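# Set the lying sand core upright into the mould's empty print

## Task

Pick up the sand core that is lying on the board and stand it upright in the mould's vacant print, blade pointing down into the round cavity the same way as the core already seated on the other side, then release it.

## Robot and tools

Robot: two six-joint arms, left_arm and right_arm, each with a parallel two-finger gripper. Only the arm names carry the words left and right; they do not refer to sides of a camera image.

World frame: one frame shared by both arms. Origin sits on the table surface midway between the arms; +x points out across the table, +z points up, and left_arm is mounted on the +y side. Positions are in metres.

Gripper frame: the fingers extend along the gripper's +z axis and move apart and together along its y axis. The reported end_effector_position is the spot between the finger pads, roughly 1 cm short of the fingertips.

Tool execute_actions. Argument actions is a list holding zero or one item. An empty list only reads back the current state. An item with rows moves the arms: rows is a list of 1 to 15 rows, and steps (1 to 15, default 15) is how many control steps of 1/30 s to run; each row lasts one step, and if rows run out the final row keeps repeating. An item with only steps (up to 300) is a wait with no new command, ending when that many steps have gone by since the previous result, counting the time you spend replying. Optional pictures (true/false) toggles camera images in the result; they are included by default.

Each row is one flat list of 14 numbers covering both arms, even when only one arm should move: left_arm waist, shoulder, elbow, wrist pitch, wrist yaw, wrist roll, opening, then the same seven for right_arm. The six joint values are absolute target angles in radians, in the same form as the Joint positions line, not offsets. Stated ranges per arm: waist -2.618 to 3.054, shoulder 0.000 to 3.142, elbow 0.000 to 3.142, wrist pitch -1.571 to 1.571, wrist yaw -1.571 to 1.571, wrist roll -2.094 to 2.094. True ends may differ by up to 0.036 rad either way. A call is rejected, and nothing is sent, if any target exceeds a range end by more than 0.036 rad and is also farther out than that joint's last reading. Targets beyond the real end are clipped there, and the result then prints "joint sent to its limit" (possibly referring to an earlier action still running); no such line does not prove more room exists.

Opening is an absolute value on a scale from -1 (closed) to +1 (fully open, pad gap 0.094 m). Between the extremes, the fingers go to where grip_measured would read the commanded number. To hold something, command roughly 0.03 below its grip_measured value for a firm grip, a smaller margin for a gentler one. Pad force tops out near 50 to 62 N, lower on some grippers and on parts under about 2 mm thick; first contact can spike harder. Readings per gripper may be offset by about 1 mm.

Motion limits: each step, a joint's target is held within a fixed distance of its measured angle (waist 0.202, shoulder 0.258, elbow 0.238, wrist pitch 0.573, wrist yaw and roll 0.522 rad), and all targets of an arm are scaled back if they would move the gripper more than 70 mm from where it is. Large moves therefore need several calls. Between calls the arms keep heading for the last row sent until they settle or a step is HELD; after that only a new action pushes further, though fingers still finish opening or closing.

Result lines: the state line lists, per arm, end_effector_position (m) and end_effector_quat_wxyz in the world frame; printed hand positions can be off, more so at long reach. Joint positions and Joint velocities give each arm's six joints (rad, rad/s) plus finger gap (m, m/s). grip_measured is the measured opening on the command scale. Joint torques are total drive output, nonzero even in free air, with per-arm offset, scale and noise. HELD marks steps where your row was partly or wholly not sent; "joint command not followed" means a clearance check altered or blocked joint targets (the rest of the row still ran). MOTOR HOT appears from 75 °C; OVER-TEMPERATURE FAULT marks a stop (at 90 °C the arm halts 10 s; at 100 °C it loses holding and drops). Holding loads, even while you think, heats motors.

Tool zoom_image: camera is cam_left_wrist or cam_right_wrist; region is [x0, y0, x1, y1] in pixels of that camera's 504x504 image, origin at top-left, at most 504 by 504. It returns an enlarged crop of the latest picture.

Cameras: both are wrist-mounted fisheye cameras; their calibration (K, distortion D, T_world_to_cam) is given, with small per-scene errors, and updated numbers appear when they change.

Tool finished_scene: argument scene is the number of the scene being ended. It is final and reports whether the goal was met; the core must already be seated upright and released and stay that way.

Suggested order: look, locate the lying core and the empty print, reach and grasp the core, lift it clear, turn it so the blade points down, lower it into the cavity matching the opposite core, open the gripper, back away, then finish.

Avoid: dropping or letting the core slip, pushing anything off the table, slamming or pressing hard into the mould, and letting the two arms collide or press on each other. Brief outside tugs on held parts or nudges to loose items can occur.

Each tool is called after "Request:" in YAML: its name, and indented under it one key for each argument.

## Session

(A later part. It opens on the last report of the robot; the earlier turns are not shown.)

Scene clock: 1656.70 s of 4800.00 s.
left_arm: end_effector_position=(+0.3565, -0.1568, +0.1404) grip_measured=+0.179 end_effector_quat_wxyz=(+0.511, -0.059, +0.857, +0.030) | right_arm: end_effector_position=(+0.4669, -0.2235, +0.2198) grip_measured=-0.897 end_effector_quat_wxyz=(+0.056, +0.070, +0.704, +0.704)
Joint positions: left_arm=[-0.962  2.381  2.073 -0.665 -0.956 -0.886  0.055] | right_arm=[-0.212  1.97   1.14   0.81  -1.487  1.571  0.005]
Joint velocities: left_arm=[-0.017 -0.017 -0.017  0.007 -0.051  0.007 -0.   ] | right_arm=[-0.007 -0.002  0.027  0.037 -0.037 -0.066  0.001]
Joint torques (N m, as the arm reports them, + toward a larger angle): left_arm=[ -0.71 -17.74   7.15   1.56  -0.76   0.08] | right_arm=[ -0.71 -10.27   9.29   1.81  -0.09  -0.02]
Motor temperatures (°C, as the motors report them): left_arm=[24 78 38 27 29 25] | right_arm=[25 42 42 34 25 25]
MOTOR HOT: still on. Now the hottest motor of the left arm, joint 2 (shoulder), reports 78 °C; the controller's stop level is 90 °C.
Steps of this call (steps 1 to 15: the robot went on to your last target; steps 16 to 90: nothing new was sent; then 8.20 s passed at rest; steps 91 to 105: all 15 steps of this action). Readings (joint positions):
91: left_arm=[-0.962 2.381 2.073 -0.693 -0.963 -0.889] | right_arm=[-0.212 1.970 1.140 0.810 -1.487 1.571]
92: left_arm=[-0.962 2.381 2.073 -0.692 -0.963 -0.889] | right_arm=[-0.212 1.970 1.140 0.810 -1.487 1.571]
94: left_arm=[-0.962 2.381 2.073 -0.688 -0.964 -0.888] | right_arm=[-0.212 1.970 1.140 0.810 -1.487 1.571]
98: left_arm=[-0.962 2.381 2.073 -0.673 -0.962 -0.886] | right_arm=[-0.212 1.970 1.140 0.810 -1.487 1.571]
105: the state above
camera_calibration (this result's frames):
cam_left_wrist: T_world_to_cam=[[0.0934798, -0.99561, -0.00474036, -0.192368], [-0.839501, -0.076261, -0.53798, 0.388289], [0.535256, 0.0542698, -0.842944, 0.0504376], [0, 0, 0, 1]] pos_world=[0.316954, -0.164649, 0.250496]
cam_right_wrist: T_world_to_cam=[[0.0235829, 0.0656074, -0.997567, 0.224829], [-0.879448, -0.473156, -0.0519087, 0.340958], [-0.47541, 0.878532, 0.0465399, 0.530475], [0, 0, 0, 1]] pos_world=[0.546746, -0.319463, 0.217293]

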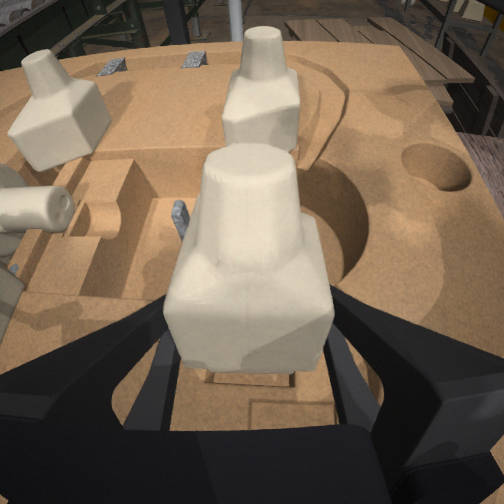

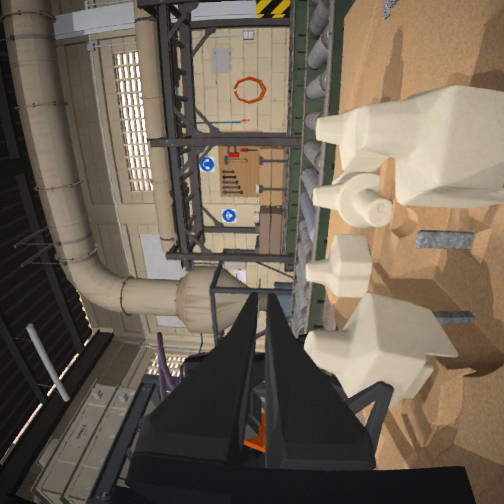

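Request:
execute_actions:
  actions:
    - {"rows":[[-0.97,2.366,2.085,-0.615,-1.0,-0.88,0.13,-0.22,1.96,1.16,0.82,-1.5,1.57,-0.9],[-0.97,2.369,2.085,-0.615,-1.0,-0.88,0.13,-0.22,1.96,1.16,0.82,-1.5,1.57,-0.9],[-0.97,2.372,2.085,-0.615,-1.0,-0.88,0.13,-0.22,1.96,1.16,0.82,-1.5,1.57,-0.9],[-0.97,2.375,2.085,-0.615,-1.0,-0.88,0.13,-0.22,1.96,1.16,0.82,-1.5,1.57,-0.9],[-0.97,2.378,2.085,-0.615,-1.0,-0.88,0.13,-0.22,1.96,1.16,0.82,-1.5,1.57,-0.9],[-0.97,2.381,2.085,-0.615,-1.0,-0.88,0.13,-0.22,1.96,1.16,0.82,-1.5,1.57,-0.9],[-0.97,2.384,2.085,-0.615,-1.0,-0.88,0.13,-0.22,1.96,1.16,0.82,-1.5,1.57,-0.9]],"steps":15}

Request:
zoom_image:
  camera: "cam_left_wrist"
  region: [140, 270, 380, 440]

Scene clock: 1671.67 s of 4800.00 s.
left_arm: end_effector_position=(+0.3570, -0.1581, +0.1349) grip_measured=+0.179 end_effector_quat_wxyz=(+0.511, -0.058, +0.857, +0.033) | right_arm: end_effector_position=(+0.4669, -0.2235, +0.2198) grip_measured=-0.897 end_effector_quat_wxyz=(+0.056, +0.070, +0.704, +0.704)
Joint positions: left_arm=[-0.963  2.394  2.073 -0.656 -0.96  -0.886  0.055] | right_arm=[-0.212  1.97   1.14   0.81  -1.487  1.571  0.005]
Joint velocities: left_arm=[-0.007 -0.007 -0.002 -0.081 -0.081 -0.022 -0.001] | right_arm=[-0.007 -0.007 -0.002 -0.022 -0.007 -0.022  0.001]
Joint torques (N m, as the arm reports them, + toward a larger angle): left_arm=[ -0.59 -16.93   7.15   1.51  -0.7    0.08] | right_arm=[ -0.74 -10.41   9.16   1.81  -0.11  -0.06]
Motor temperatures (°C, as the motors report them): left_arm=[24 78 38 28 29 25] | right_arm=[25 42 42 34 25 25]
MOTOR HOT: still on. Now the hottest motor of the left arm, joint 2 (shoulder), reports 78 °C; the controller's stop level is 90 °C.
Steps of this call (steps 1 to 15: the robot went on to your last target; steps 16 to 90: nothing new was sent; then 11.47 s passed at rest; steps 91 to 105: all 15 steps of this action). Readings (joint positions):
91: left_arm=[-0.962 2.381 2.073 -0.665 -0.956 -0.886] | right_arm=[-0.212 1.970 1.140 0.810 -1.487 1.571]
92: left_arm=[-0.962 2.381 2.073 -0.665 -0.956 -0.886] | right_arm=[-0.212 1.970 1.140 0.810 -1.487 1.571]
94: left_arm=[-0.962 2.382 2.073 -0.664 -0.956 -0.886] | right_arm=[-0.212 1.970 1.140 0.810 -1.487 1.571]
98: left_arm=[-0.962 2.391 2.073 -0.658 -0.956 -0.886] | right_arm=[-0.212 1.970 1.140 0.810 -1.487 1.571]
105: the state above
camera_calibration (this result's frames):
cam_left_wrist: T_world_to_cam=[[0.0942971, -0.995496, -0.00983484, -0.193318], [-0.83897, -0.0741444, -0.539102, 0.385893], [0.535945, 0.0590869, -0.842183, 0.0460553], [0, 0, 0, 1]] pos_world=[0.317299, -0.166556, 0.244922]
cam_right_wrist: T_world_to_cam=[[0.0235829, 0.0656074, -0.997567, 0.224829], [-0.879448, -0.473156, -0.0519087, 0.340958], [-0.47541, 0.878532, 0.0465399, 0.530475], [0, 0, 0, 1]] pos_world=[0.546746, -0.319463, 0.217293]

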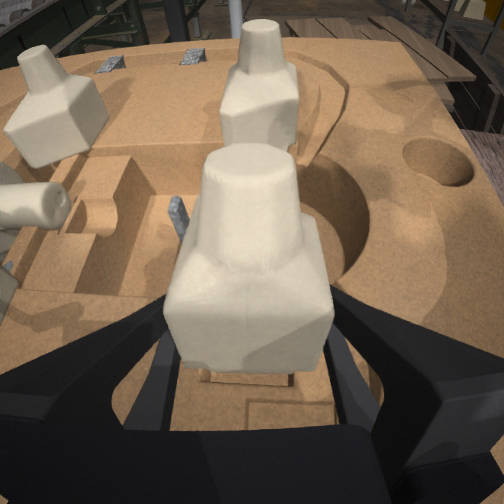

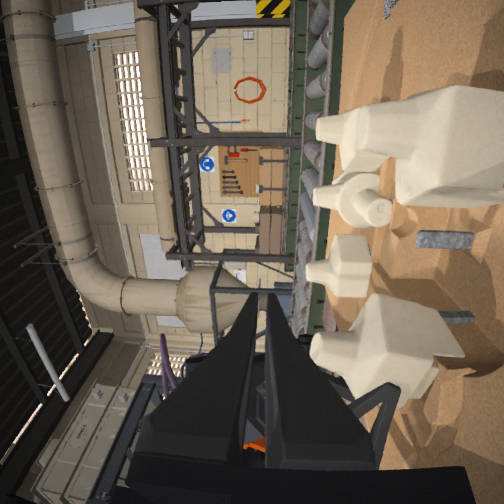

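Region (140, 270, 380, 440) of cam_left_wrist's 504x504 image, scaled by 2.100, with more detail than that image has; it fills the top 357 rows of this view, and the rest is white.

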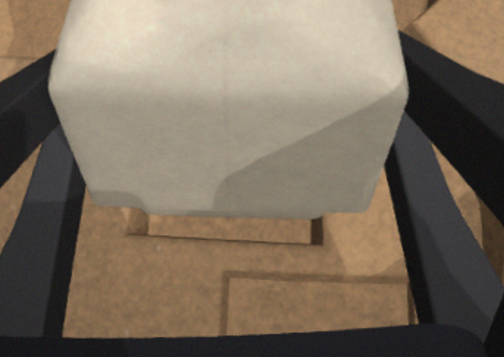

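Request:
execute_actions:
  actions:
    - {"rows":[[-0.965,2.382,2.085,-0.64,-0.99,-0.865,0.13,-0.22,1.96,1.16,0.82,-1.5,1.57,-0.9],[-0.965,2.382,2.085,-0.66,-0.99,-0.85,0.13,-0.22,1.96,1.16,0.82,-1.5,1.57,-0.9],[-0.965,2.382,2.085,-0.67,-0.99,-0.84,0.13,-0.22,1.96,1.16,0.82,-1.5,1.57,-0.9]],"steps":15}

Request:
zoom_image:
  camera: "cam_left_wrist"
  region: [140, 270, 380, 440]

Scene clock: 1680.80 s of 4800.00 s.
left_arm: end_effector_position=(+0.3568, -0.1584, +0.1345) grip_measured=+0.179 end_effector_quat_wxyz=(+0.510, -0.044, +0.858, +0.040) | right_arm: end_effector_position=(+0.4669, -0.2235, +0.2198) grip_measured=-0.897 end_effector_quat_wxyz=(+0.056, +0.070, +0.704, +0.704)
Joint positions: left_arm=[-0.963  2.394  2.073 -0.657 -0.957 -0.854  0.055] | right_arm=[-0.212  1.97   1.14   0.81  -1.487  1.571  0.005]
Joint velocities: left_arm=[-0.017 -0.007 -0.002 -0.066  0.022  0.007 -0.   ] | right_arm=[-0.002 -0.032  0.002  0.022  0.051 -0.007 -0.   ]
Joint torques (N m, as the arm reports them, + toward a larger angle): left_arm=[ -0.14 -17.2    7.16   0.96  -0.64   0.15] | right_arm=[ -0.74 -10.37   9.42   1.78  -0.13  -0.02]
Motor temperatures (°C, as the motors report them): left_arm=[24 78 38 29 29 25] | right_arm=[25 42 42 34 25 25]
MOTOR HOT: still on. Now the hottest motor of the left arm, joint 2 (shoulder), reports 78 °C; the controller's stop level is 90 °C.
Steps of this call (steps 1 to 15: the robot went on to your last target; steps 16 to 90: nothing new was sent; then 5.63 s passed at rest; steps 91 to 105: all 15 steps of this action). Readings (joint positions):
91: left_arm=[-0.963 2.394 2.073 -0.656 -0.960 -0.884] | right_arm=[-0.212 1.970 1.140 0.810 -1.487 1.571]
92: left_arm=[-0.963 2.394 2.073 -0.657 -0.960 -0.880] | right_arm=[-0.212 1.970 1.140 0.810 -1.487 1.571]
94: left_arm=[-0.963 2.394 2.073 -0.657 -0.958 -0.870] | right_arm=[-0.212 1.970 1.140 0.810 -1.487 1.571]
98: left_arm=[-0.963 2.394 2.073 -0.657 -0.958 -0.860] | right_arm=[-0.212 1.970 1.140 0.810 -1.487 1.571]
105: the state above
camera_calibration (this result's frames):
cam_left_wrist: T_world_to_cam=[[0.0774375, -0.996312, -0.0369592, -0.18409], [-0.843217, -0.0456685, -0.535631, 0.39106], [0.531967, 0.0726425, -0.843643, 0.0495919], [0, 0, 0, 1]] pos_world=[0.317622, -0.169154, 0.244498]
cam_right_wrist: T_world_to_cam=[[0.0235829, 0.0656074, -0.997567, 0.224829], [-0.879448, -0.473156, -0.0519087, 0.340958], [-0.47541, 0.878532, 0.0465399, 0.530475], [0, 0, 0, 1]] pos_world=[0.546746, -0.319463, 0.217293]

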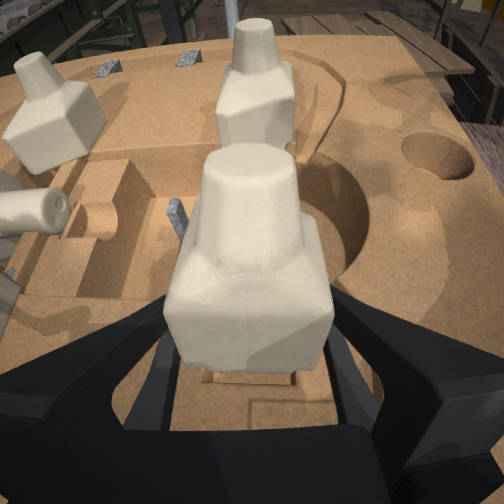

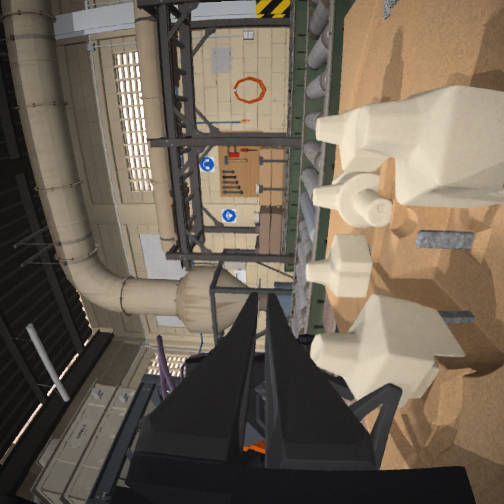

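Region (140, 270, 380, 440) of cam_left_wrist's 504x504 image, scaled by 2.100, with more detail than that image has; it fills the top 357 rows of this view, and the rest is white.

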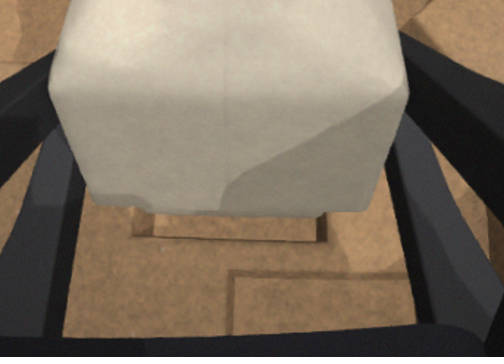

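Pocket 131–328, plug 143–322. Lower.

Request:
execute_actions:
  actions:
    - {"rows":[[-0.965,2.385,2.08,-0.67,-0.99,-0.845,0.13,-0.22,1.96,1.16,0.82,-1.5,1.57,-0.9],[-0.965,2.388,2.075,-0.67,-0.99,-0.845,0.13,-0.22,1.96,1.16,0.82,-1.5,1.57,-0.9],[-0.965,2.391,2.07,-0.67,-0.99,-0.845,0.13,-0.22,1.96,1.16,0.82,-1.5,1.57,-0.9],[-0.965,2.394,2.068,-0.67,-0.99,-0.845,0.13,-0.22,1.96,1.16,0.82,-1.5,1.57,-0.9],[-0.965,2.397,2.068,-0.67,-0.99,-0.845,0.13,-0.22,1.96,1.16,0.82,-1.5,1.57,-0.9],[-0.965,2.40,2.068,-0.67,-0.99,-0.845,0.13,-0.22,1.96,1.16,0.82,-1.5,1.57,-0.9]],"steps":15}

Request:
zoom_image:
  camera: "cam_right_wrist"
  region: [300, 270, 504, 470]

Scene clock: 1696.10 s of 4800.00 s.
left_arm: end_effector_position=(+0.3569, -0.1582, +0.1338) grip_measured=+0.179 end_effector_quat_wxyz=(+0.510, -0.044, +0.858, +0.042) | right_arm: end_effector_position=(+0.4669, -0.2235, +0.2198) grip_measured=-0.897 end_effector_quat_wxyz=(+0.056, +0.070, +0.704, +0.704)
Joint positions: left_arm=[-0.963  2.395  2.073 -0.657 -0.96  -0.854  0.055] | right_arm=[-0.212  1.97   1.14   0.81  -1.487  1.571  0.005]
Joint velocities: left_arm=[ 0.017  0.002  0.002 -0.066  0.037 -0.022  0.   ] | right_arm=[-0.012  0.007  0.002 -0.007  0.022 -0.022  0.   ]
Joint torques (N m, as the arm reports them, + toward a larger angle): left_arm=[ -0.12 -15.55   5.88   0.96  -0.62   0.11] | right_arm=[ -0.84 -10.31   9.33   1.8   -0.08  -0.07]
Motor temperatures (°C, as the motors report them): left_arm=[24 78 38 28 29 25] | right_arm=[25 42 42 34 25 25]
MOTOR HOT: still on. Now the hottest motor of the left arm, joint 2 (shoulder), reports 78 °C; the controller's stop level is 90 °C.
Steps of this call (steps 1 to 15: the robot went on to your last target; steps 16 to 90: nothing new was sent; then 11.80 s passed at rest; steps 91 to 105: all 15 steps of this action). Readings (joint positions):
91: left_arm=[-0.963 2.394 2.073 -0.657 -0.957 -0.854] | right_arm=[-0.212 1.970 1.140 0.810 -1.487 1.571]
92: left_arm=[-0.963 2.394 2.073 -0.657 -0.957 -0.854] | right_arm=[-0.212 1.970 1.140 0.810 -1.487 1.571]
94: left_arm=[-0.963 2.394 2.073 -0.657 -0.957 -0.854] | right_arm=[-0.212 1.970 1.140 0.810 -1.487 1.571]
98: left_arm=[-0.963 2.395 2.073 -0.657 -0.960 -0.854] | right_arm=[-0.212 1.970 1.140 0.810 -1.487 1.571]
105: the state above
camera_calibration (this result's frames):
cam_left_wrist: T_world_to_cam=[[0.0783735, -0.996115, -0.0401489, -0.183754], [-0.842826, -0.0446959, -0.536327, 0.390883], [0.532449, 0.0758723, -0.843055, 0.0491277], [0, 0, 0, 1]] pos_world=[0.31769, -0.169297, 0.243681]
cam_right_wrist: T_world_to_cam=[[0.0235829, 0.0656074, -0.997567, 0.224829], [-0.879448, -0.473156, -0.0519087, 0.340958], [-0.47541, 0.878532, 0.0465399, 0.530475], [0, 0, 0, 1]] pos_world=[0.546746, -0.319463, 0.217293]

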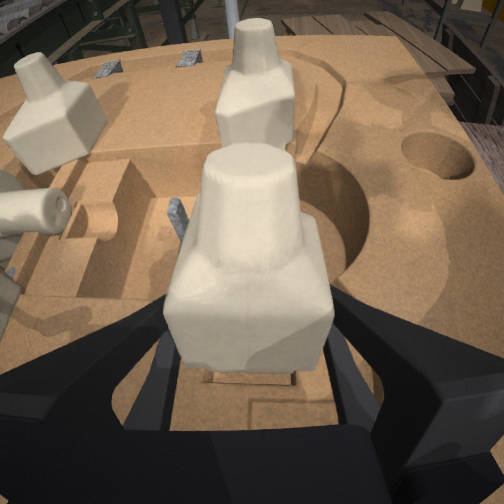

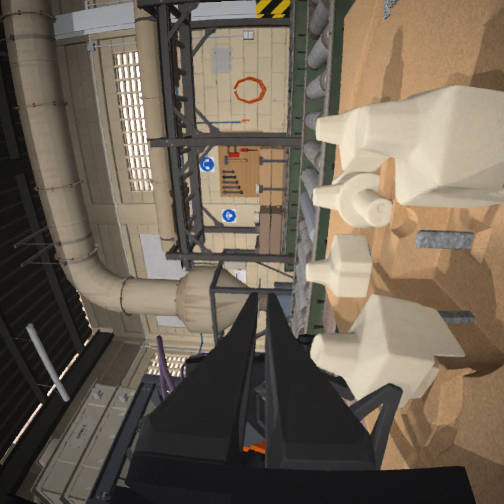

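Region (300, 270, 504, 470) of cam_right_wrist's 504x504 image, scaled by 2.471, with more detail than that image has; it fills the top 494 rows of this view, and the rest is white.

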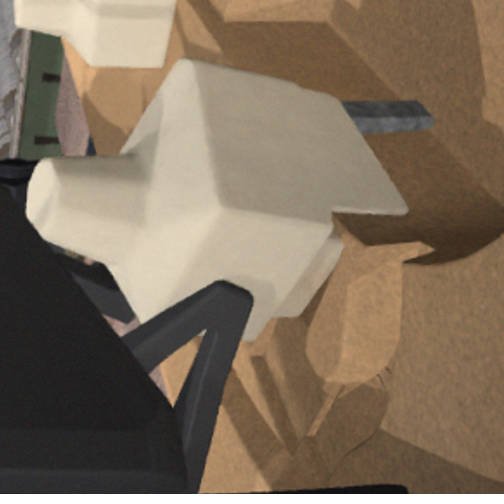

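Request:
execute_actions:
  actions:
    - {"rows":[[-0.968,2.395,2.075,-0.675,-0.99,-0.845,0.15,-0.22,1.96,1.16,0.82,-1.5,1.57,-0.9],[-0.971,2.39,2.075,-0.68,-0.99,-0.845,0.165,-0.22,1.96,1.16,0.82,-1.5,1.57,-0.9],[-0.974,2.39,2.075,-0.685,-0.99,-0.845,0.17,-0.22,1.96,1.16,0.82,-1.5,1.57,-0.9],[-0.977,2.39,2.075,-0.69,-0.99,-0.845,0.17,-0.22,1.96,1.16,0.82,-1.5,1.57,-0.9],[-0.98,2.39,2.075,-0.70,-0.99,-0.845,0.17,-0.22,1.96,1.16,0.82,-1.5,1.57,-0.9],[-0.983,2.39,2.075,-0.71,-0.99,-0.845,0.17,-0.22,1.96,1.16,0.82,-1.5,1.57,-0.9],[-0.986,2.39,2.075,-0.72,-0.99,-0.845,0.17,-0.22,1.96,1.16,0.82,-1.5,1.57,-0.9]],"steps":15}

Request:
zoom_image:
  camera: "cam_left_wrist"
  region: [140, 270, 380, 440]

Scene clock: 1729.23 s of 4800.00 s.
left_arm: end_effector_position=(+0.3556, -0.1584, +0.1333) grip_measured=+0.182 end_effector_quat_wxyz=(+0.509, -0.042, +0.859, +0.043) | right_arm: end_effector_position=(+0.4669, -0.2235, +0.2198) grip_measured=-0.897 end_effector_quat_wxyz=(+0.056, +0.070, +0.704, +0.704)
Joint positions: left_arm=[-0.965  2.395  2.073 -0.661 -0.96  -0.854  0.056] | right_arm=[-0.212  1.97   1.14   0.81  -1.487  1.571  0.005]
Joint velocities: left_arm=[ 0.002  0.017 -0.002 -0.066  0.051 -0.051 -0.   ] | right_arm=[ 0.007  0.007 -0.022 -0.007 -0.066 -0.037  0.   ]
Joint torques (N m, as the arm reports them, + toward a larger angle): left_arm=[ -1.85 -16.62   6.43   0.5   -0.62   0.11] | right_arm=[ -0.83 -10.21   9.13   1.81  -0.11  -0.06]
Motor temperatures (°C, as the motors report them): left_arm=[24 76 37 27 28 25] | right_arm=[25 43 42 34 25 25]
MOTOR HOT: still on. Now the hottest motor of the left arm, joint 2 (shoulder), reports 76 °C; the controller's stop level is 90 °C.
Steps of this call (steps 1 to 15: the robot went on to your last target; steps 16 to 90: nothing new was sent; then 29.63 s passed at rest; steps 91 to 105: all 15 steps of this action). Readings (joint positions):
91: left_arm=[-0.963 2.395 2.073 -0.657 -0.960 -0.854] | right_arm=[-0.212 1.970 1.140 0.810 -1.487 1.571]
92: left_arm=[-0.963 2.395 2.073 -0.657 -0.960 -0.854] | right_arm=[-0.212 1.970 1.140 0.810 -1.487 1.571]
94: left_arm=[-0.964 2.395 2.073 -0.657 -0.960 -0.854] | right_arm=[-0.212 1.970 1.140 0.810 -1.487 1.571]
98: left_arm=[-0.965 2.395 2.073 -0.661 -0.960 -0.854] | right_arm=[-0.212 1.970 1.140 0.810 -1.487 1.571]
105: the state above
camera_calibration (this result's frames):
cam_left_wrist: T_world_to_cam=[[0.0762148, -0.996085, -0.0447911, -0.182523], [-0.844048, -0.0405363, -0.534733, 0.390438], [0.530824, 0.0785604, -0.843833, 0.0505775], [0, 0, 0, 1]] pos_world=[0.316612, -0.169955, 0.243284]
cam_right_wrist: T_world_to_cam=[[0.0235829, 0.0656074, -0.997567, 0.224829], [-0.879448, -0.473156, -0.0519087, 0.340958], [-0.47541, 0.878532, 0.0465399, 0.530475], [0, 0, 0, 1]] pos_world=[0.546746, -0.319463, 0.217293]

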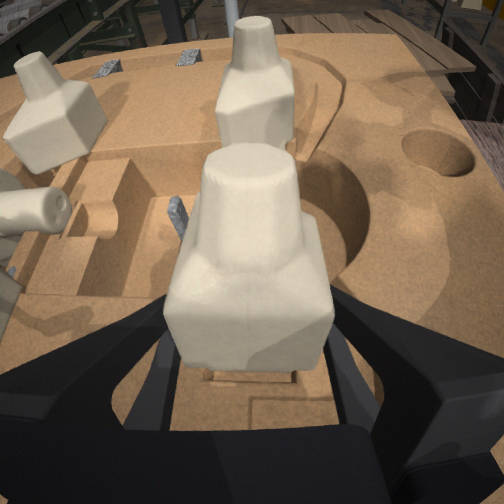

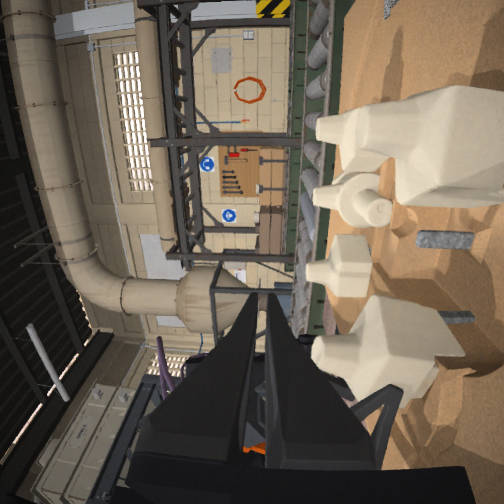

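Region (140, 270, 380, 440) of cam_left_wrist's 504x504 image, scaled by 2.100, with more detail than that image has; it fills the top 357 rows of this view, and the rest is white.

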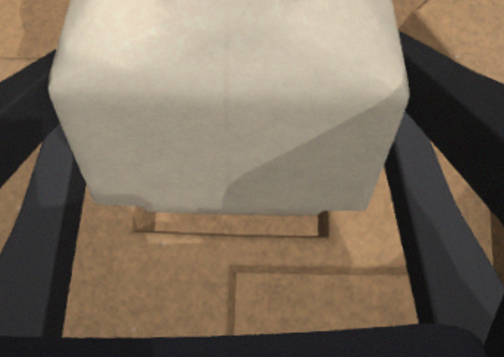

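Request:
execute_actions:
  actions:
    - {"rows":[[-0.988,2.392,2.07,-0.73,-0.98,-0.845,0.175,-0.22,1.96,1.16,0.82,-1.5,1.57,-0.9],[-0.99,2.394,2.065,-0.74,-0.98,-0.845,0.179,-0.22,1.96,1.16,0.82,-1.5,1.57,-0.9],[-0.992,2.396,2.06,-0.74,-0.98,-0.845,0.18,-0.22,1.96,1.16,0.82,-1.5,1.57,-0.9]],"steps":15}

Request:
zoom_image:
  camera: "cam_left_wrist"
  region: [140, 270, 380, 440]

Scene clock: 1739.90 s of 4800.00 s.
left_arm: end_effector_position=(+0.3541, -0.1584, +0.1313) grip_measured=+0.188 end_effector_quat_wxyz=(+0.507, -0.038, +0.860, +0.046) | right_arm: end_effector_position=(+0.4669, -0.2235, +0.2198) grip_measured=-0.897 end_effector_quat_wxyz=(+0.056, +0.070, +0.704, +0.704)
Joint positions: left_arm=[-0.968  2.398  2.073 -0.67  -0.96  -0.854  0.056] | right_arm=[-0.212  1.97   1.14   0.81  -1.487  1.571  0.005]
Joint velocities: left_arm=[ 0.007 -0.012  0.007 -0.007  0.051 -0.007 -0.   ] | right_arm=[ 0.007 -0.007 -0.017 -0.007  0.051  0.022 -0.   ]
Joint torques (N m, as the arm reports them, + toward a larger angle): left_arm=[ -2.17 -16.16   5.31   0.37  -0.53   0.11] | right_arm=[ -0.73 -10.3    9.34   1.8   -0.12  -0.05]
Motor temperatures (°C, as the motors report them): left_arm=[24 76 37 27 28 25] | right_arm=[25 43 42 34 25 25]
MOTOR HOT: still on. Now the hottest motor of the left arm, joint 2 (shoulder), reports 76 °C; the controller's stop level is 90 °C.
Steps of this call (steps 1 to 15: the robot went on to your last target; steps 16 to 90: nothing new was sent; then 7.17 s passed at rest; steps 91 to 105: all 15 steps of this action). Readings (joint positions):
91: left_arm=[-0.965 2.395 2.073 -0.662 -0.960 -0.854] | right_arm=[-0.212 1.970 1.140 0.810 -1.487 1.571]
92: left_arm=[-0.965 2.395 2.073 -0.664 -0.958 -0.854] | right_arm=[-0.212 1.970 1.140 0.810 -1.487 1.571]
94: left_arm=[-0.966 2.395 2.073 -0.666 -0.958 -0.854] | right_arm=[-0.212 1.970 1.140 0.810 -1.487 1.571]
98: left_arm=[-0.967 2.396 2.073 -0.668 -0.958 -0.854] | right_arm=[-0.212 1.970 1.140 0.810 -1.487 1.571]
105: the state above
camera_calibration (this result's frames):
cam_left_wrist: T_world_to_cam=[[0.0734581, -0.995815, -0.0543717, -0.180143], [-0.847024, -0.0335171, -0.530496, 0.389633], [0.526454, 0.0850234, -0.845942, 0.0524892], [0, 0, 0, 1]] pos_world=[0.315628, -0.170792, 0.241307]
cam_right_wrist: T_world_to_cam=[[0.0235829, 0.0656074, -0.997567, 0.224829], [-0.879448, -0.473156, -0.0519087, 0.340958], [-0.47541, 0.878532, 0.0465399, 0.530475], [0, 0, 0, 1]] pos_world=[0.546746, -0.319463, 0.217293]

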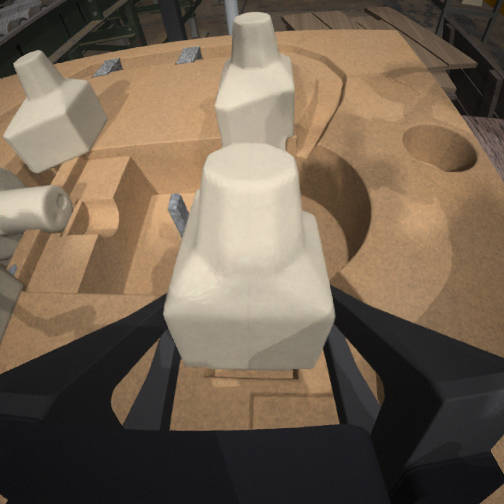

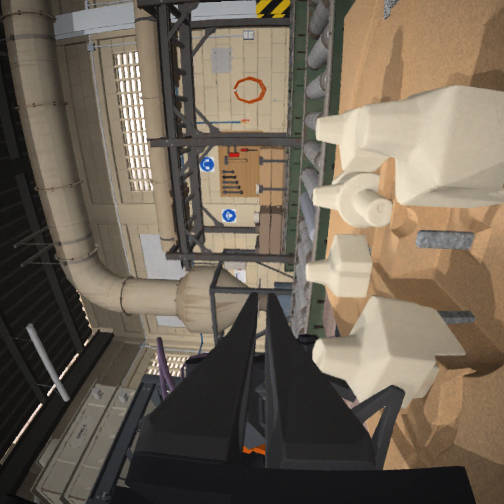

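Region (140, 270, 380, 440) of cam_left_wrist's 504x504 image, scaled by 2.100, with more detail than that image has; it fills the top 357 rows of this view, and the rest is white.

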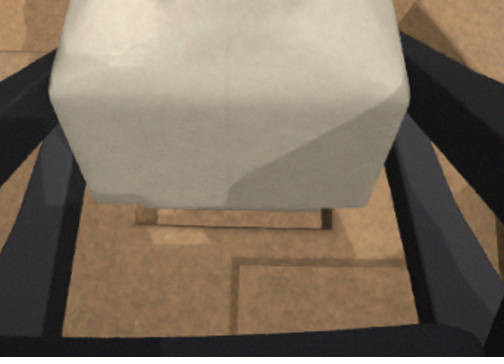

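Working — it's pivoting back. Continue.

Request:
execute_actions:
  actions:
    - {"rows":[[-0.994,2.399,2.058,-0.74,-0.98,-0.855,0.182,-0.22,1.96,1.16,0.82,-1.5,1.57,-0.9],[-0.996,2.402,2.056,-0.74,-0.98,-0.865,0.183,-0.22,1.96,1.16,0.82,-1.5,1.57,-0.9],[-0.998,2.405,2.054,-0.74,-0.98,-0.87,0.184,-0.22,1.96,1.16,0.82,-1.5,1.57,-0.9],[-0.998,2.408,2.054,-0.74,-0.98,-0.87,0.184,-0.22,1.96,1.16,0.82,-1.5,1.57,-0.9]],"steps":15}

Request:
zoom_image:
  camera: "cam_right_wrist"
  region: [300, 270, 504, 470]

Scene clock: 1751.07 s of 4800.00 s.
left_arm: end_effector_position=(+0.3490, -0.1597, +0.1247) grip_measured=+0.190 end_effector_quat_wxyz=(+0.505, -0.034, +0.861, +0.053) | right_arm: end_effector_position=(+0.4669, -0.2235, +0.2198) grip_measured=-0.897 end_effector_quat_wxyz=(+0.056, +0.070, +0.704, +0.704)
Joint positions: left_arm=[-0.978  2.409  2.073 -0.686 -0.966 -0.866  0.056] | right_arm=[-0.212  1.97   1.14   0.81  -1.487  1.571  0.005]
Joint velocities: left_arm=[-0.012  0.012 -0.022 -0.037 -0.022 -0.007 -0.001] | right_arm=[-0.007  0.017 -0.007  0.037 -0.022 -0.007  0.   ]
Joint torques (N m, as the arm reports them, + toward a larger angle): left_arm=[ -1.8  -16.16   4.82   0.49  -0.49  -0.03] | right_arm=[ -0.81 -10.32   9.3    1.83  -0.09   0.  ]
Motor temperatures (°C, as the motors report them): left_arm=[24 77 36 27 28 25] | right_arm=[25 43 42 34 25 25]
MOTOR HOT: still on. Now the hottest motor of the left arm, joint 2 (shoulder), reports 77 °C; the controller's stop level is 90 °C.
Steps of this call (steps 1 to 15: the robot went on to your last target; steps 16 to 90: nothing new was sent; then 7.67 s passed at rest; steps 91 to 105: all 15 steps of this action). Readings (joint positions):
91: left_arm=[-0.968 2.398 2.073 -0.670 -0.960 -0.854] | right_arm=[-0.212 1.970 1.140 0.810 -1.487 1.571]
92: left_arm=[-0.968 2.398 2.073 -0.671 -0.960 -0.857] | right_arm=[-0.212 1.970 1.140 0.810 -1.487 1.571]
94: left_arm=[-0.970 2.400 2.073 -0.675 -0.961 -0.862] | right_arm=[-0.212 1.970 1.140 0.810 -1.487 1.571]
98: left_arm=[-0.977 2.407 2.073 -0.686 -0.963 -0.866] | right_arm=[-0.212 1.970 1.140 0.810 -1.487 1.571]
105: the state above
camera_calibration (this result's frames):
cam_left_wrist: T_world_to_cam=[[0.0723286, -0.994867, -0.0707625, -0.178833], [-0.850356, -0.0244349, -0.52564, 0.383844], [0.521213, 0.0981921, -0.847759, 0.0538512], [0, 0, 0, 1]] pos_world=[0.311271, -0.173824, 0.234762]
cam_right_wrist: T_world_to_cam=[[0.0235829, 0.0656074, -0.997567, 0.224829], [-0.879448, -0.473156, -0.0519087, 0.340958], [-0.47541, 0.878532, 0.0465399, 0.530475], [0, 0, 0, 1]] pos_world=[0.546746, -0.319463, 0.217293]

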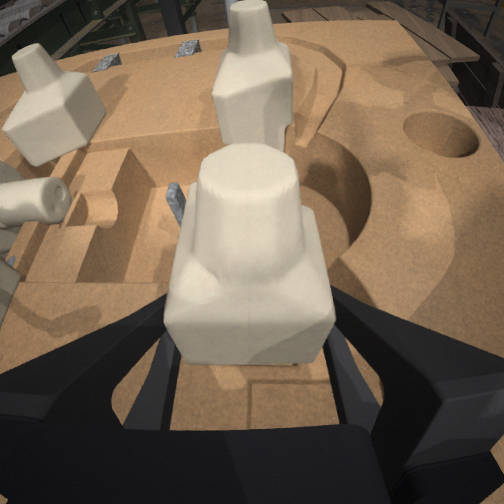

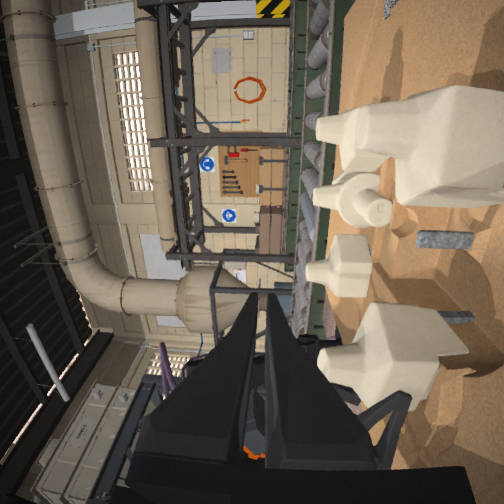

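Region (300, 270, 504, 470) of cam_right_wrist's 504x504 image, scaled by 2.471, with more detail than that image has; it fills the top 494 rows of this view, and the rest is white.

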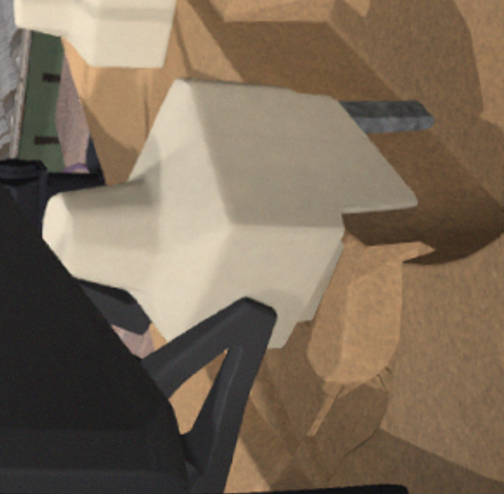

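Plug is mostly in. Relax pull and release gently.

Request:
execute_actions:
  actions:
    - {"rows":[[-0.988,2.41,2.06,-0.72,-0.975,-0.87,0.187,-0.22,1.96,1.16,0.82,-1.5,1.57,-0.9],[-0.98,2.412,2.065,-0.70,-0.975,-0.87,0.19,-0.22,1.96,1.16,0.82,-1.5,1.57,-0.9],[-0.978,2.412,2.07,-0.695,-0.975,-0.87,0.193,-0.22,1.96,1.16,0.82,-1.5,1.57,-0.9],[-0.978,2.412,2.07,-0.695,-0.975,-0.87,0.196,-0.22,1.96,1.16,0.82,-1.5,1.57,-0.9],[-0.978,2.412,2.07,-0.695,-0.975,-0.87,0.20,-0.22,1.96,1.16,0.82,-1.5,1.57,-0.9],[-0.978,2.412,2.07,-0.695,-0.975,-0.87,0.21,-0.22,1.96,1.16,0.82,-1.5,1.57,-0.9],[-0.978,2.412,2.07,-0.695,-0.975,-0.87,0.23,-0.22,1.96,1.16,0.82,-1.5,1.57,-0.9],[-0.978,2.412,2.07,-0.695,-0.975,-0.87,0.27,-0.22,1.96,1.16,0.82,-1.5,1.57,-0.9],[-0.978,2.412,2.07,-0.695,-0.975,-0.87,0.33,-0.22,1.96,1.16,0.82,-1.5,1.57,-0.9],[-0.978,2.412,2.07,-0.695,-0.975,-0.87,0.4,-0.22,1.96,1.16,0.82,-1.5,1.57,-0.9],[-0.978,2.412,2.07,-0.695,-0.975,-0.87,0.5,-0.22,1.96,1.16,0.82,-1.5,1.57,-0.9],[-0.978,2.412,2.07,-0.695,-0.975,-0.87,0.6,-0.22,1.96,1.16,0.82,-1.5,1.57,-0.9]],"steps":15}

Request:
zoom_image:
  camera: "cam_right_wrist"
  region: [300, 270, 504, 470]

Scene clock: 1766.70 s of 4800.00 s.
left_arm: end_effector_position=(+0.3489, -0.1587, +0.1241) grip_measured=+0.596 end_effector_quat_wxyz=(+0.504, -0.033, +0.862, +0.055) | right_arm: end_effector_position=(+0.4669, -0.2235, +0.2198) grip_measured=-0.897 end_effector_quat_wxyz=(+0.056, +0.070, +0.704, +0.704)
Joint positions: left_arm=[-0.977  2.409  2.073 -0.692 -0.966 -0.867  0.075] | right_arm=[-0.212  1.97   1.14   0.81  -1.487  1.571  0.005]
Joint velocities: left_arm=[ 0.007 -0.002 -0.002 -0.037  0.066 -0.081  0.001] | right_arm=[ 0.012  0.032 -0.002  0.051 -0.095 -0.037 -0.001]
Joint torques (N m, as the arm reports them, + toward a larger angle): left_arm=[  0.   -15.74   6.     1.    -0.44  -0.03] | right_arm=[ -0.73 -10.29   9.34   1.8   -0.13  -0.04]
Motor temperatures (°C, as the motors report them): left_arm=[24 77 36 26 28 25] | right_arm=[25 43 42 34 25 25]
MOTOR HOT: still on. Now the hottest motor of the left arm, joint 2 (shoulder), reports 77 °C; the controller's stop level is 90 °C.
Steps of this call (steps 1 to 15: the robot went on to your last target; steps 16 to 90: nothing new was sent; then 12.13 s passed at rest; steps 91 to 105: all 15 steps of this action). Readings (joint positions):
91: left_arm=[-0.978 2.409 2.073 -0.685 -0.966 -0.866] | right_arm=[-0.212 1.970 1.140 0.810 -1.487 1.571]
92: left_arm=[-0.978 2.409 2.073 -0.684 -0.966 -0.866] | right_arm=[-0.212 1.970 1.140 0.810 -1.487 1.571]
94: left_arm=[-0.977 2.409 2.073 -0.684 -0.966 -0.866] | right_arm=[-0.212 1.970 1.140 0.810 -1.487 1.571]
98: left_arm=[-0.977 2.409 2.073 -0.688 -0.966 -0.866] | right_arm=[-0.212 1.970 1.140 0.810 -1.487 1.571]
105: the state above
camera_calibration (this result's frames):
cam_left_wrist: T_world_to_cam=[[0.073237, -0.994502, -0.0748526, -0.177625], [-0.851817, -0.0233411, -0.523319, 0.38389], [0.518694, 0.102087, -0.848843, 0.0549622], [0, 0, 0, 1]] pos_world=[0.311504, -0.173299, 0.234255]
cam_right_wrist: T_world_to_cam=[[0.0235829, 0.0656074, -0.997567, 0.224829], [-0.879448, -0.473156, -0.0519087, 0.340958], [-0.47541, 0.878532, 0.0465399, 0.530475], [0, 0, 0, 1]] pos_world=[0.546746, -0.319463, 0.217293]

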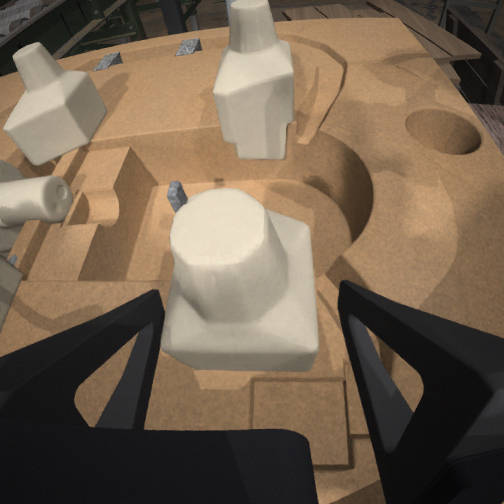

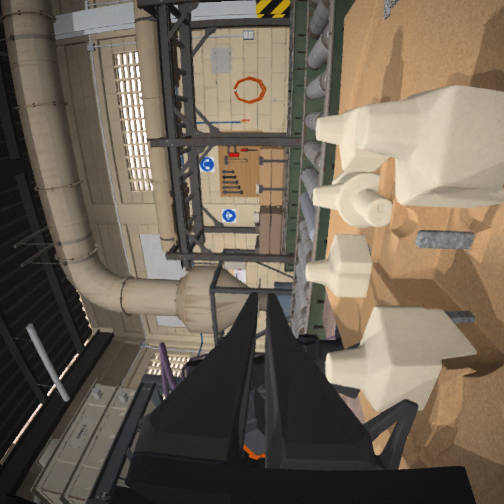

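Region (300, 270, 504, 470) of cam_right_wrist's 504x504 image, scaled by 2.471, with more detail than that image has; it fills the top 494 rows of this view, and the rest is white.

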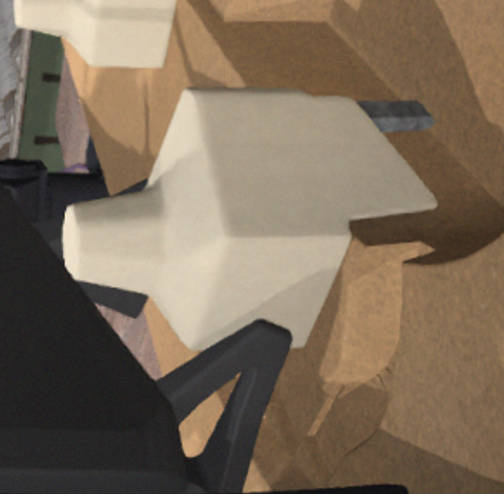

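Request:
execute_actions:
  actions:
    - {"rows":[[-0.978,2.41,2.07,-0.695,-0.975,-0.87,0.75,-0.22,1.96,1.16,0.82,-1.5,1.57,-0.9],[-0.978,2.40,2.07,-0.695,-0.975,-0.87,0.9,-0.22,1.96,1.16,0.82,-1.5,1.57,-0.9],[-0.978,2.39,2.07,-0.70,-0.975,-0.87,1.0,-0.22,1.96,1.16,0.82,-1.5,1.57,-0.9],[-0.978,2.375,2.07,-0.705,-0.975,-0.87,1.0,-0.22,1.96,1.16,0.82,-1.5,1.57,-0.9],[-0.978,2.36,2.07,-0.71,-0.975,-0.87,1.0,-0.22,1.96,1.16,0.82,-1.5,1.57,-0.9],[-0.978,2.345,2.07,-0.715,-0.975,-0.87,1.0,-0.22,1.96,1.16,0.82,-1.5,1.57,-0.9],[-0.978,2.33,2.07,-0.72,-0.975,-0.87,1.0,-0.22,1.96,1.16,0.82,-1.5,1.57,-0.9],[-0.978,2.315,2.07,-0.725,-0.975,-0.87,1.0,-0.22,1.96,1.16,0.82,-1.5,1.57,-0.9],[-0.978,2.30,2.07,-0.73,-0.975,-0.87,1.0,-0.22,1.96,1.16,0.82,-1.5,1.57,-0.9],[-0.978,2.28,2.07,-0.735,-0.975,-0.87,1.0,-0.22,1.96,1.16,0.82,-1.5,1.57,-0.9],[-0.978,2.26,2.07,-0.74,-0.975,-0.87,1.0,-0.22,1.96,1.16,0.82,-1.5,1.57,-0.9],[-0.978,2.24,2.07,-0.745,-0.975,-0.87,1.0,-0.22,1.96,1.16,0.82,-1.5,1.57,-0.9],[-0.978,2.22,2.07,-0.75,-0.975,-0.87,1.0,-0.22,1.96,1.16,0.82,-1.5,1.57,-0.9],[-0.978,2.20,2.07,-0.755,-0.975,-0.87,1.0,-0.22,1.96,1.16,0.82,-1.5,1.57,-0.9],[-0.978,2.18,2.07,-0.76,-0.975,-0.87,1.0,-0.22,1.96,1.16,0.82,-1.5,1.57,-0.9]],"steps":15}
  pictures: false

Request:
execute_actions:
  actions:
    - {"steps":10}

Request:
zoom_image:
  camera: "cam_right_wrist"
  region: [300, 270, 504, 470]

Scene clock: 1792.57 s of 4800.00 s.
left_arm: end_effector_position=(+0.3430, -0.1482, +0.2063) grip_measured=+1.000 end_effector_quat_wxyz=(+0.526, -0.063, +0.848, +0.004) | right_arm: end_effector_position=(+0.4669, -0.2235, +0.2198) grip_measured=-0.897 end_effector_quat_wxyz=(+0.056, +0.070, +0.704, +0.704)
Joint positions: left_arm=[-0.977  2.247  2.073 -0.725 -0.963 -0.867  0.094] | right_arm=[-0.212  1.97   1.14   0.81  -1.487  1.571  0.005]
Joint velocities: left_arm=[-0.002 -0.691  0.002 -0.139 -0.007  0.037  0.   ] | right_arm=[ 0.032 -0.022 -0.002 -0.037 -0.037  0.007  0.   ]
Joint torques (N m, as the arm reports them, + toward a larger angle): left_arm=[ -0.01 -17.59   6.04   0.96  -0.45  -0.04] | right_arm=[ -0.62 -10.3    9.35   1.82  -0.12  -0.03]
Motor temperatures (°C, as the motors report them): left_arm=[24 77 36 27 28 25] | right_arm=[25 43 42 34 25 25]
MOTOR HOT: still on. Now the hottest motor of the left arm, joint 2 (shoulder), reports 77 °C; the controller's stop level is 90 °C.
Steps of this call (steps 1 to 15: the robot went on to your last target; steps 16 to 90: nothing new was sent; then 22.37 s passed at rest; steps 91 to 105: all 15 steps of this action). Readings (joint positions):
91: left_arm=[-0.977 2.409 2.073 -0.692 -0.966 -0.867] | right_arm=[-0.212 1.970 1.140 0.810 -1.487 1.571]
92: left_arm=[-0.977 2.409 2.073 -0.692 -0.966 -0.867] | right_arm=[-0.212 1.970 1.140 0.810 -1.487 1.571]
94: left_arm=[-0.977 2.409 2.073 -0.692 -0.966 -0.867] | right_arm=[-0.212 1.970 1.140 0.810 -1.487 1.571]
98: left_arm=[-0.977 2.387 2.073 -0.702 -0.963 -0.867] | right_arm=[-0.212 1.970 1.140 0.810 -1.487 1.571]
105: the state above

Scene clock: 1792.90 s of 4800.00 s.
left_arm: end_effector_position=(+0.3392, -0.1398, +0.2421) grip_measured=+1.000 end_effector_quat_wxyz=(+0.537, -0.078, +0.840, -0.017) | right_arm: end_effector_position=(+0.4669, -0.2235, +0.2198) grip_measured=-0.897 end_effector_quat_wxyz=(+0.056, +0.070, +0.704, +0.704)
Joint positions: left_arm=[-0.977  2.177  2.073 -0.735 -0.969 -0.867  0.094] | right_arm=[-0.212  1.97   1.14   0.81  -1.487  1.571  0.005]
Joint velocities: left_arm=[-0.012  0.017 -0.002 -0.037 -0.007 -0.066  0.   ] | right_arm=[ 0.022  0.002  0.012 -0.051  0.007 -0.037 -0.001]
Joint torques (N m, as the arm reports them, + toward a larger angle): left_arm=[ -0.05 -14.04   6.12   1.07  -0.37  -0.03] | right_arm=[ -0.75 -10.19   9.34   1.79  -0.12  -0.04]
Motor temperatures (°C, as the motors report them): left_arm=[24 77 36 27 28 25] | right_arm=[25 43 42 34 25 25]
MOTOR HOT: still on. Now the hottest motor of the left arm, joint 2 (shoulder), reports 77 °C; the controller's stop level is 90 °C.
Steps of this call (steps 1 to 10: the robot went on to your last target). Readings (joint positions):
1: left_arm=[-0.977 2.225 2.073 -0.727 -0.963 -0.867] | right_arm=[-0.212 1.970 1.140 0.810 -1.487 1.571]
2: left_arm=[-0.977 2.205 2.073 -0.727 -0.964 -0.867] | right_arm=[-0.212 1.970 1.140 0.810 -1.487 1.571]
4: left_arm=[-0.977 2.178 2.073 -0.727 -0.967 -0.867] | right_arm=[-0.212 1.970 1.140 0.810 -1.487 1.571]
8: left_arm=[-0.977 2.175 2.073 -0.731 -0.969 -0.867] | right_arm=[-0.212 1.970 1.140 0.810 -1.487 1.571]
10: the state above
camera_calibration (this result's frames):
cam_left_wrist: T_world_to_cam=[[0.0738747, -0.99266, 0.0957534, -0.190541], [-0.801404, -0.116237, -0.58672, 0.423001], [0.593543, -0.0333935, -0.804109, 0.103117], [0, 0, 0, 1]] pos_world=[0.291866, -0.136531, 0.349346]
cam_right_wrist: T_world_to_cam=[[0.0235829, 0.0656074, -0.997567, 0.224829], [-0.879448, -0.473156, -0.0519087, 0.340958], [-0.47541, 0.878532, 0.0465399, 0.530475], [0, 0, 0, 1]] pos_world=[0.546746, -0.319463, 0.217293]

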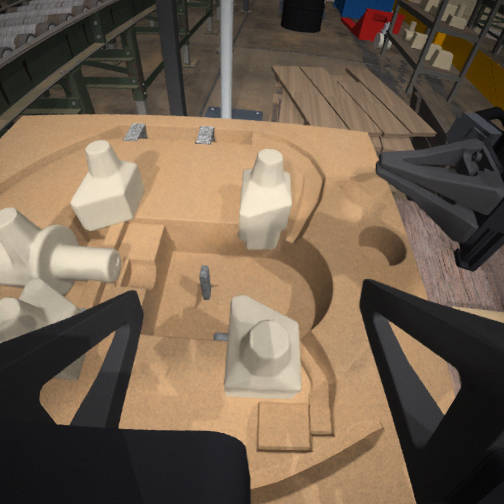

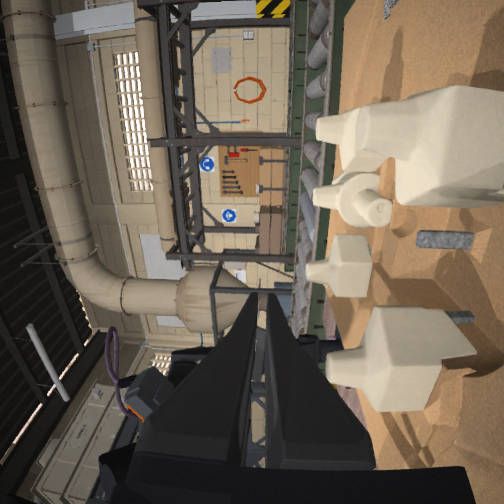

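Region (300, 270, 504, 470) of cam_right_wrist's 504x504 image, scaled by 2.471, with more detail than that image has; it fills the top 494 rows of this view, and the rest is white.

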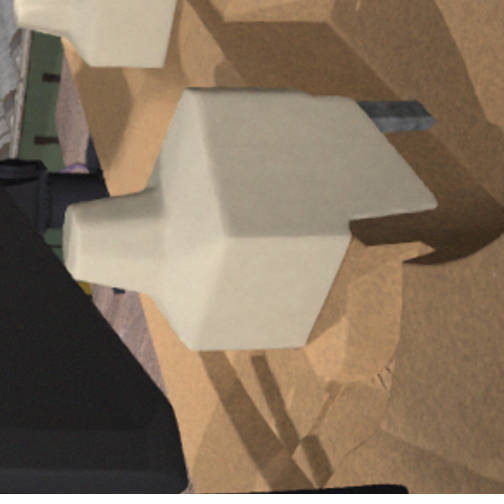

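Request:
execute_actions:
  actions:
    - {"rows":[[-0.96,2.13,2.03,-0.75,-0.96,-0.87,1.0,-0.22,1.96,1.16,0.82,-1.5,1.57,-0.9],[-0.94,2.07,1.98,-0.75,-0.95,-0.87,1.0,-0.22,1.96,1.16,0.82,-1.5,1.57,-0.9],[-0.92,2.0,1.92,-0.75,-0.94,-0.87,1.0,-0.22,1.96,1.16,0.82,-1.5,1.57,-0.9],[-0.90,1.93,1.86,-0.75,-0.93,-0.87,1.0,-0.22,1.96,1.16,0.82,-1.5,1.57,-0.9],[-0.88,1.86,1.80,-0.75,-0.92,-0.87,1.0,-0.22,1.96,1.16,0.82,-1.5,1.57,-0.9],[-0.86,1.79,1.74,-0.75,-0.91,-0.87,1.0,-0.22,1.96,1.16,0.82,-1.5,1.57,-0.9],[-0.84,1.72,1.68,-0.75,-0.90,-0.87,1.0,-0.22,1.96,1.16,0.82,-1.5,1.57,-0.9],[-0.82,1.65,1.62,-0.75,-0.89,-0.87,1.0,-0.22,1.96,1.16,0.82,-1.5,1.57,-0.9],[-0.80,1.58,1.56,-0.75,-0.88,-0.87,1.0,-0.22,1.96,1.16,0.82,-1.5,1.57,-0.9],[-0.78,1.51,1.50,-0.75,-0.87,-0.87,1.0,-0.22,1.96,1.16,0.82,-1.5,1.57,-0.9],[-0.76,1.44,1.44,-0.75,-0.86,-0.87,1.0,-0.22,1.96,1.16,0.82,-1.5,1.57,-0.9],[-0.74,1.37,1.38,-0.75,-0.85,-0.87,1.0,-0.22,1.96,1.16,0.82,-1.5,1.57,-0.9],[-0.72,1.30,1.32,-0.75,-0.84,-0.87,1.0,-0.22,1.96,1.16,0.82,-1.5,1.57,-0.9],[-0.71,1.24,1.27,-0.75,-0.83,-0.87,1.0,-0.22,1.96,1.16,0.82,-1.5,1.57,-0.9],[-0.70,1.20,1.24,-0.75,-0.82,-0.87,1.0,-0.22,1.96,1.16,0.82,-1.5,1.57,-0.9]],"steps":15}
  pictures: false

Scene clock: 1815.13 s of 4800.00 s.
left_arm: end_effector_position=(+0.2886, +0.1064, +0.3127) grip_measured=+1.000 end_effector_quat_wxyz=(+0.532, -0.191, +0.824, -0.024) | right_arm: end_effector_position=(+0.4669, -0.2235, +0.2198) grip_measured=-0.897 end_effector_quat_wxyz=(+0.056, +0.070, +0.704, +0.704)
Joint positions: left_arm=[-0.717  1.328  1.334 -0.733 -0.863 -0.867  0.094] | right_arm=[-0.212  1.97   1.14   0.81  -1.487  1.571  0.005]
Joint velocities: left_arm=[ 0.452 -2.342 -1.458 -0.154  0.11  -0.066  0.   ] | right_arm=[-0.007 -0.002  0.002  0.051 -0.022  0.051 -0.001]
Joint torques (N m, as the arm reports them, + toward a larger angle): left_arm=[-1.   -3.72  5.99  1.45 -0.13 -0.02] | right_arm=[ -0.7  -10.19   9.34   1.83  -0.11  -0.05]
Motor temperatures (°C, as the motors report them): left_arm=[24 74 36 27 28 25] | right_arm=[25 44 42 34 25 25]
MOTOR HOT: still on. Now the hottest motor of the left arm, joint 2 (shoulder), reports 74 °C; the controller's stop level is 90 °C.
Steps of this call (steps 1 to 30: the robot went on to your last target; steps 31 to 90: nothing new was sent; then 18.73 s passed at rest; steps 91 to 105: all 15 steps of this action). Readings (joint positions):
91: left_arm=[-0.977 2.174 2.067 -0.738 -0.966 -0.867] | right_arm=[-0.212 1.970 1.140 0.810 -1.487 1.571]
92: left_arm=[-0.975 2.160 2.045 -0.734 -0.960 -0.867] | right_arm=[-0.212 1.970 1.140 0.810 -1.487 1.571]
94: left_arm=[-0.961 2.090 1.949 -0.733 -0.941 -0.867] | right_arm=[-0.212 1.970 1.140 0.810 -1.487 1.571]
98: left_arm=[-0.889 1.877 1.752 -0.739 -0.911 -0.867] | right_arm=[-0.212 1.970 1.140 0.810 -1.487 1.571]
105: the state above

Request:
finished_scene:
  scene: 1

The scene is finished: the task was done.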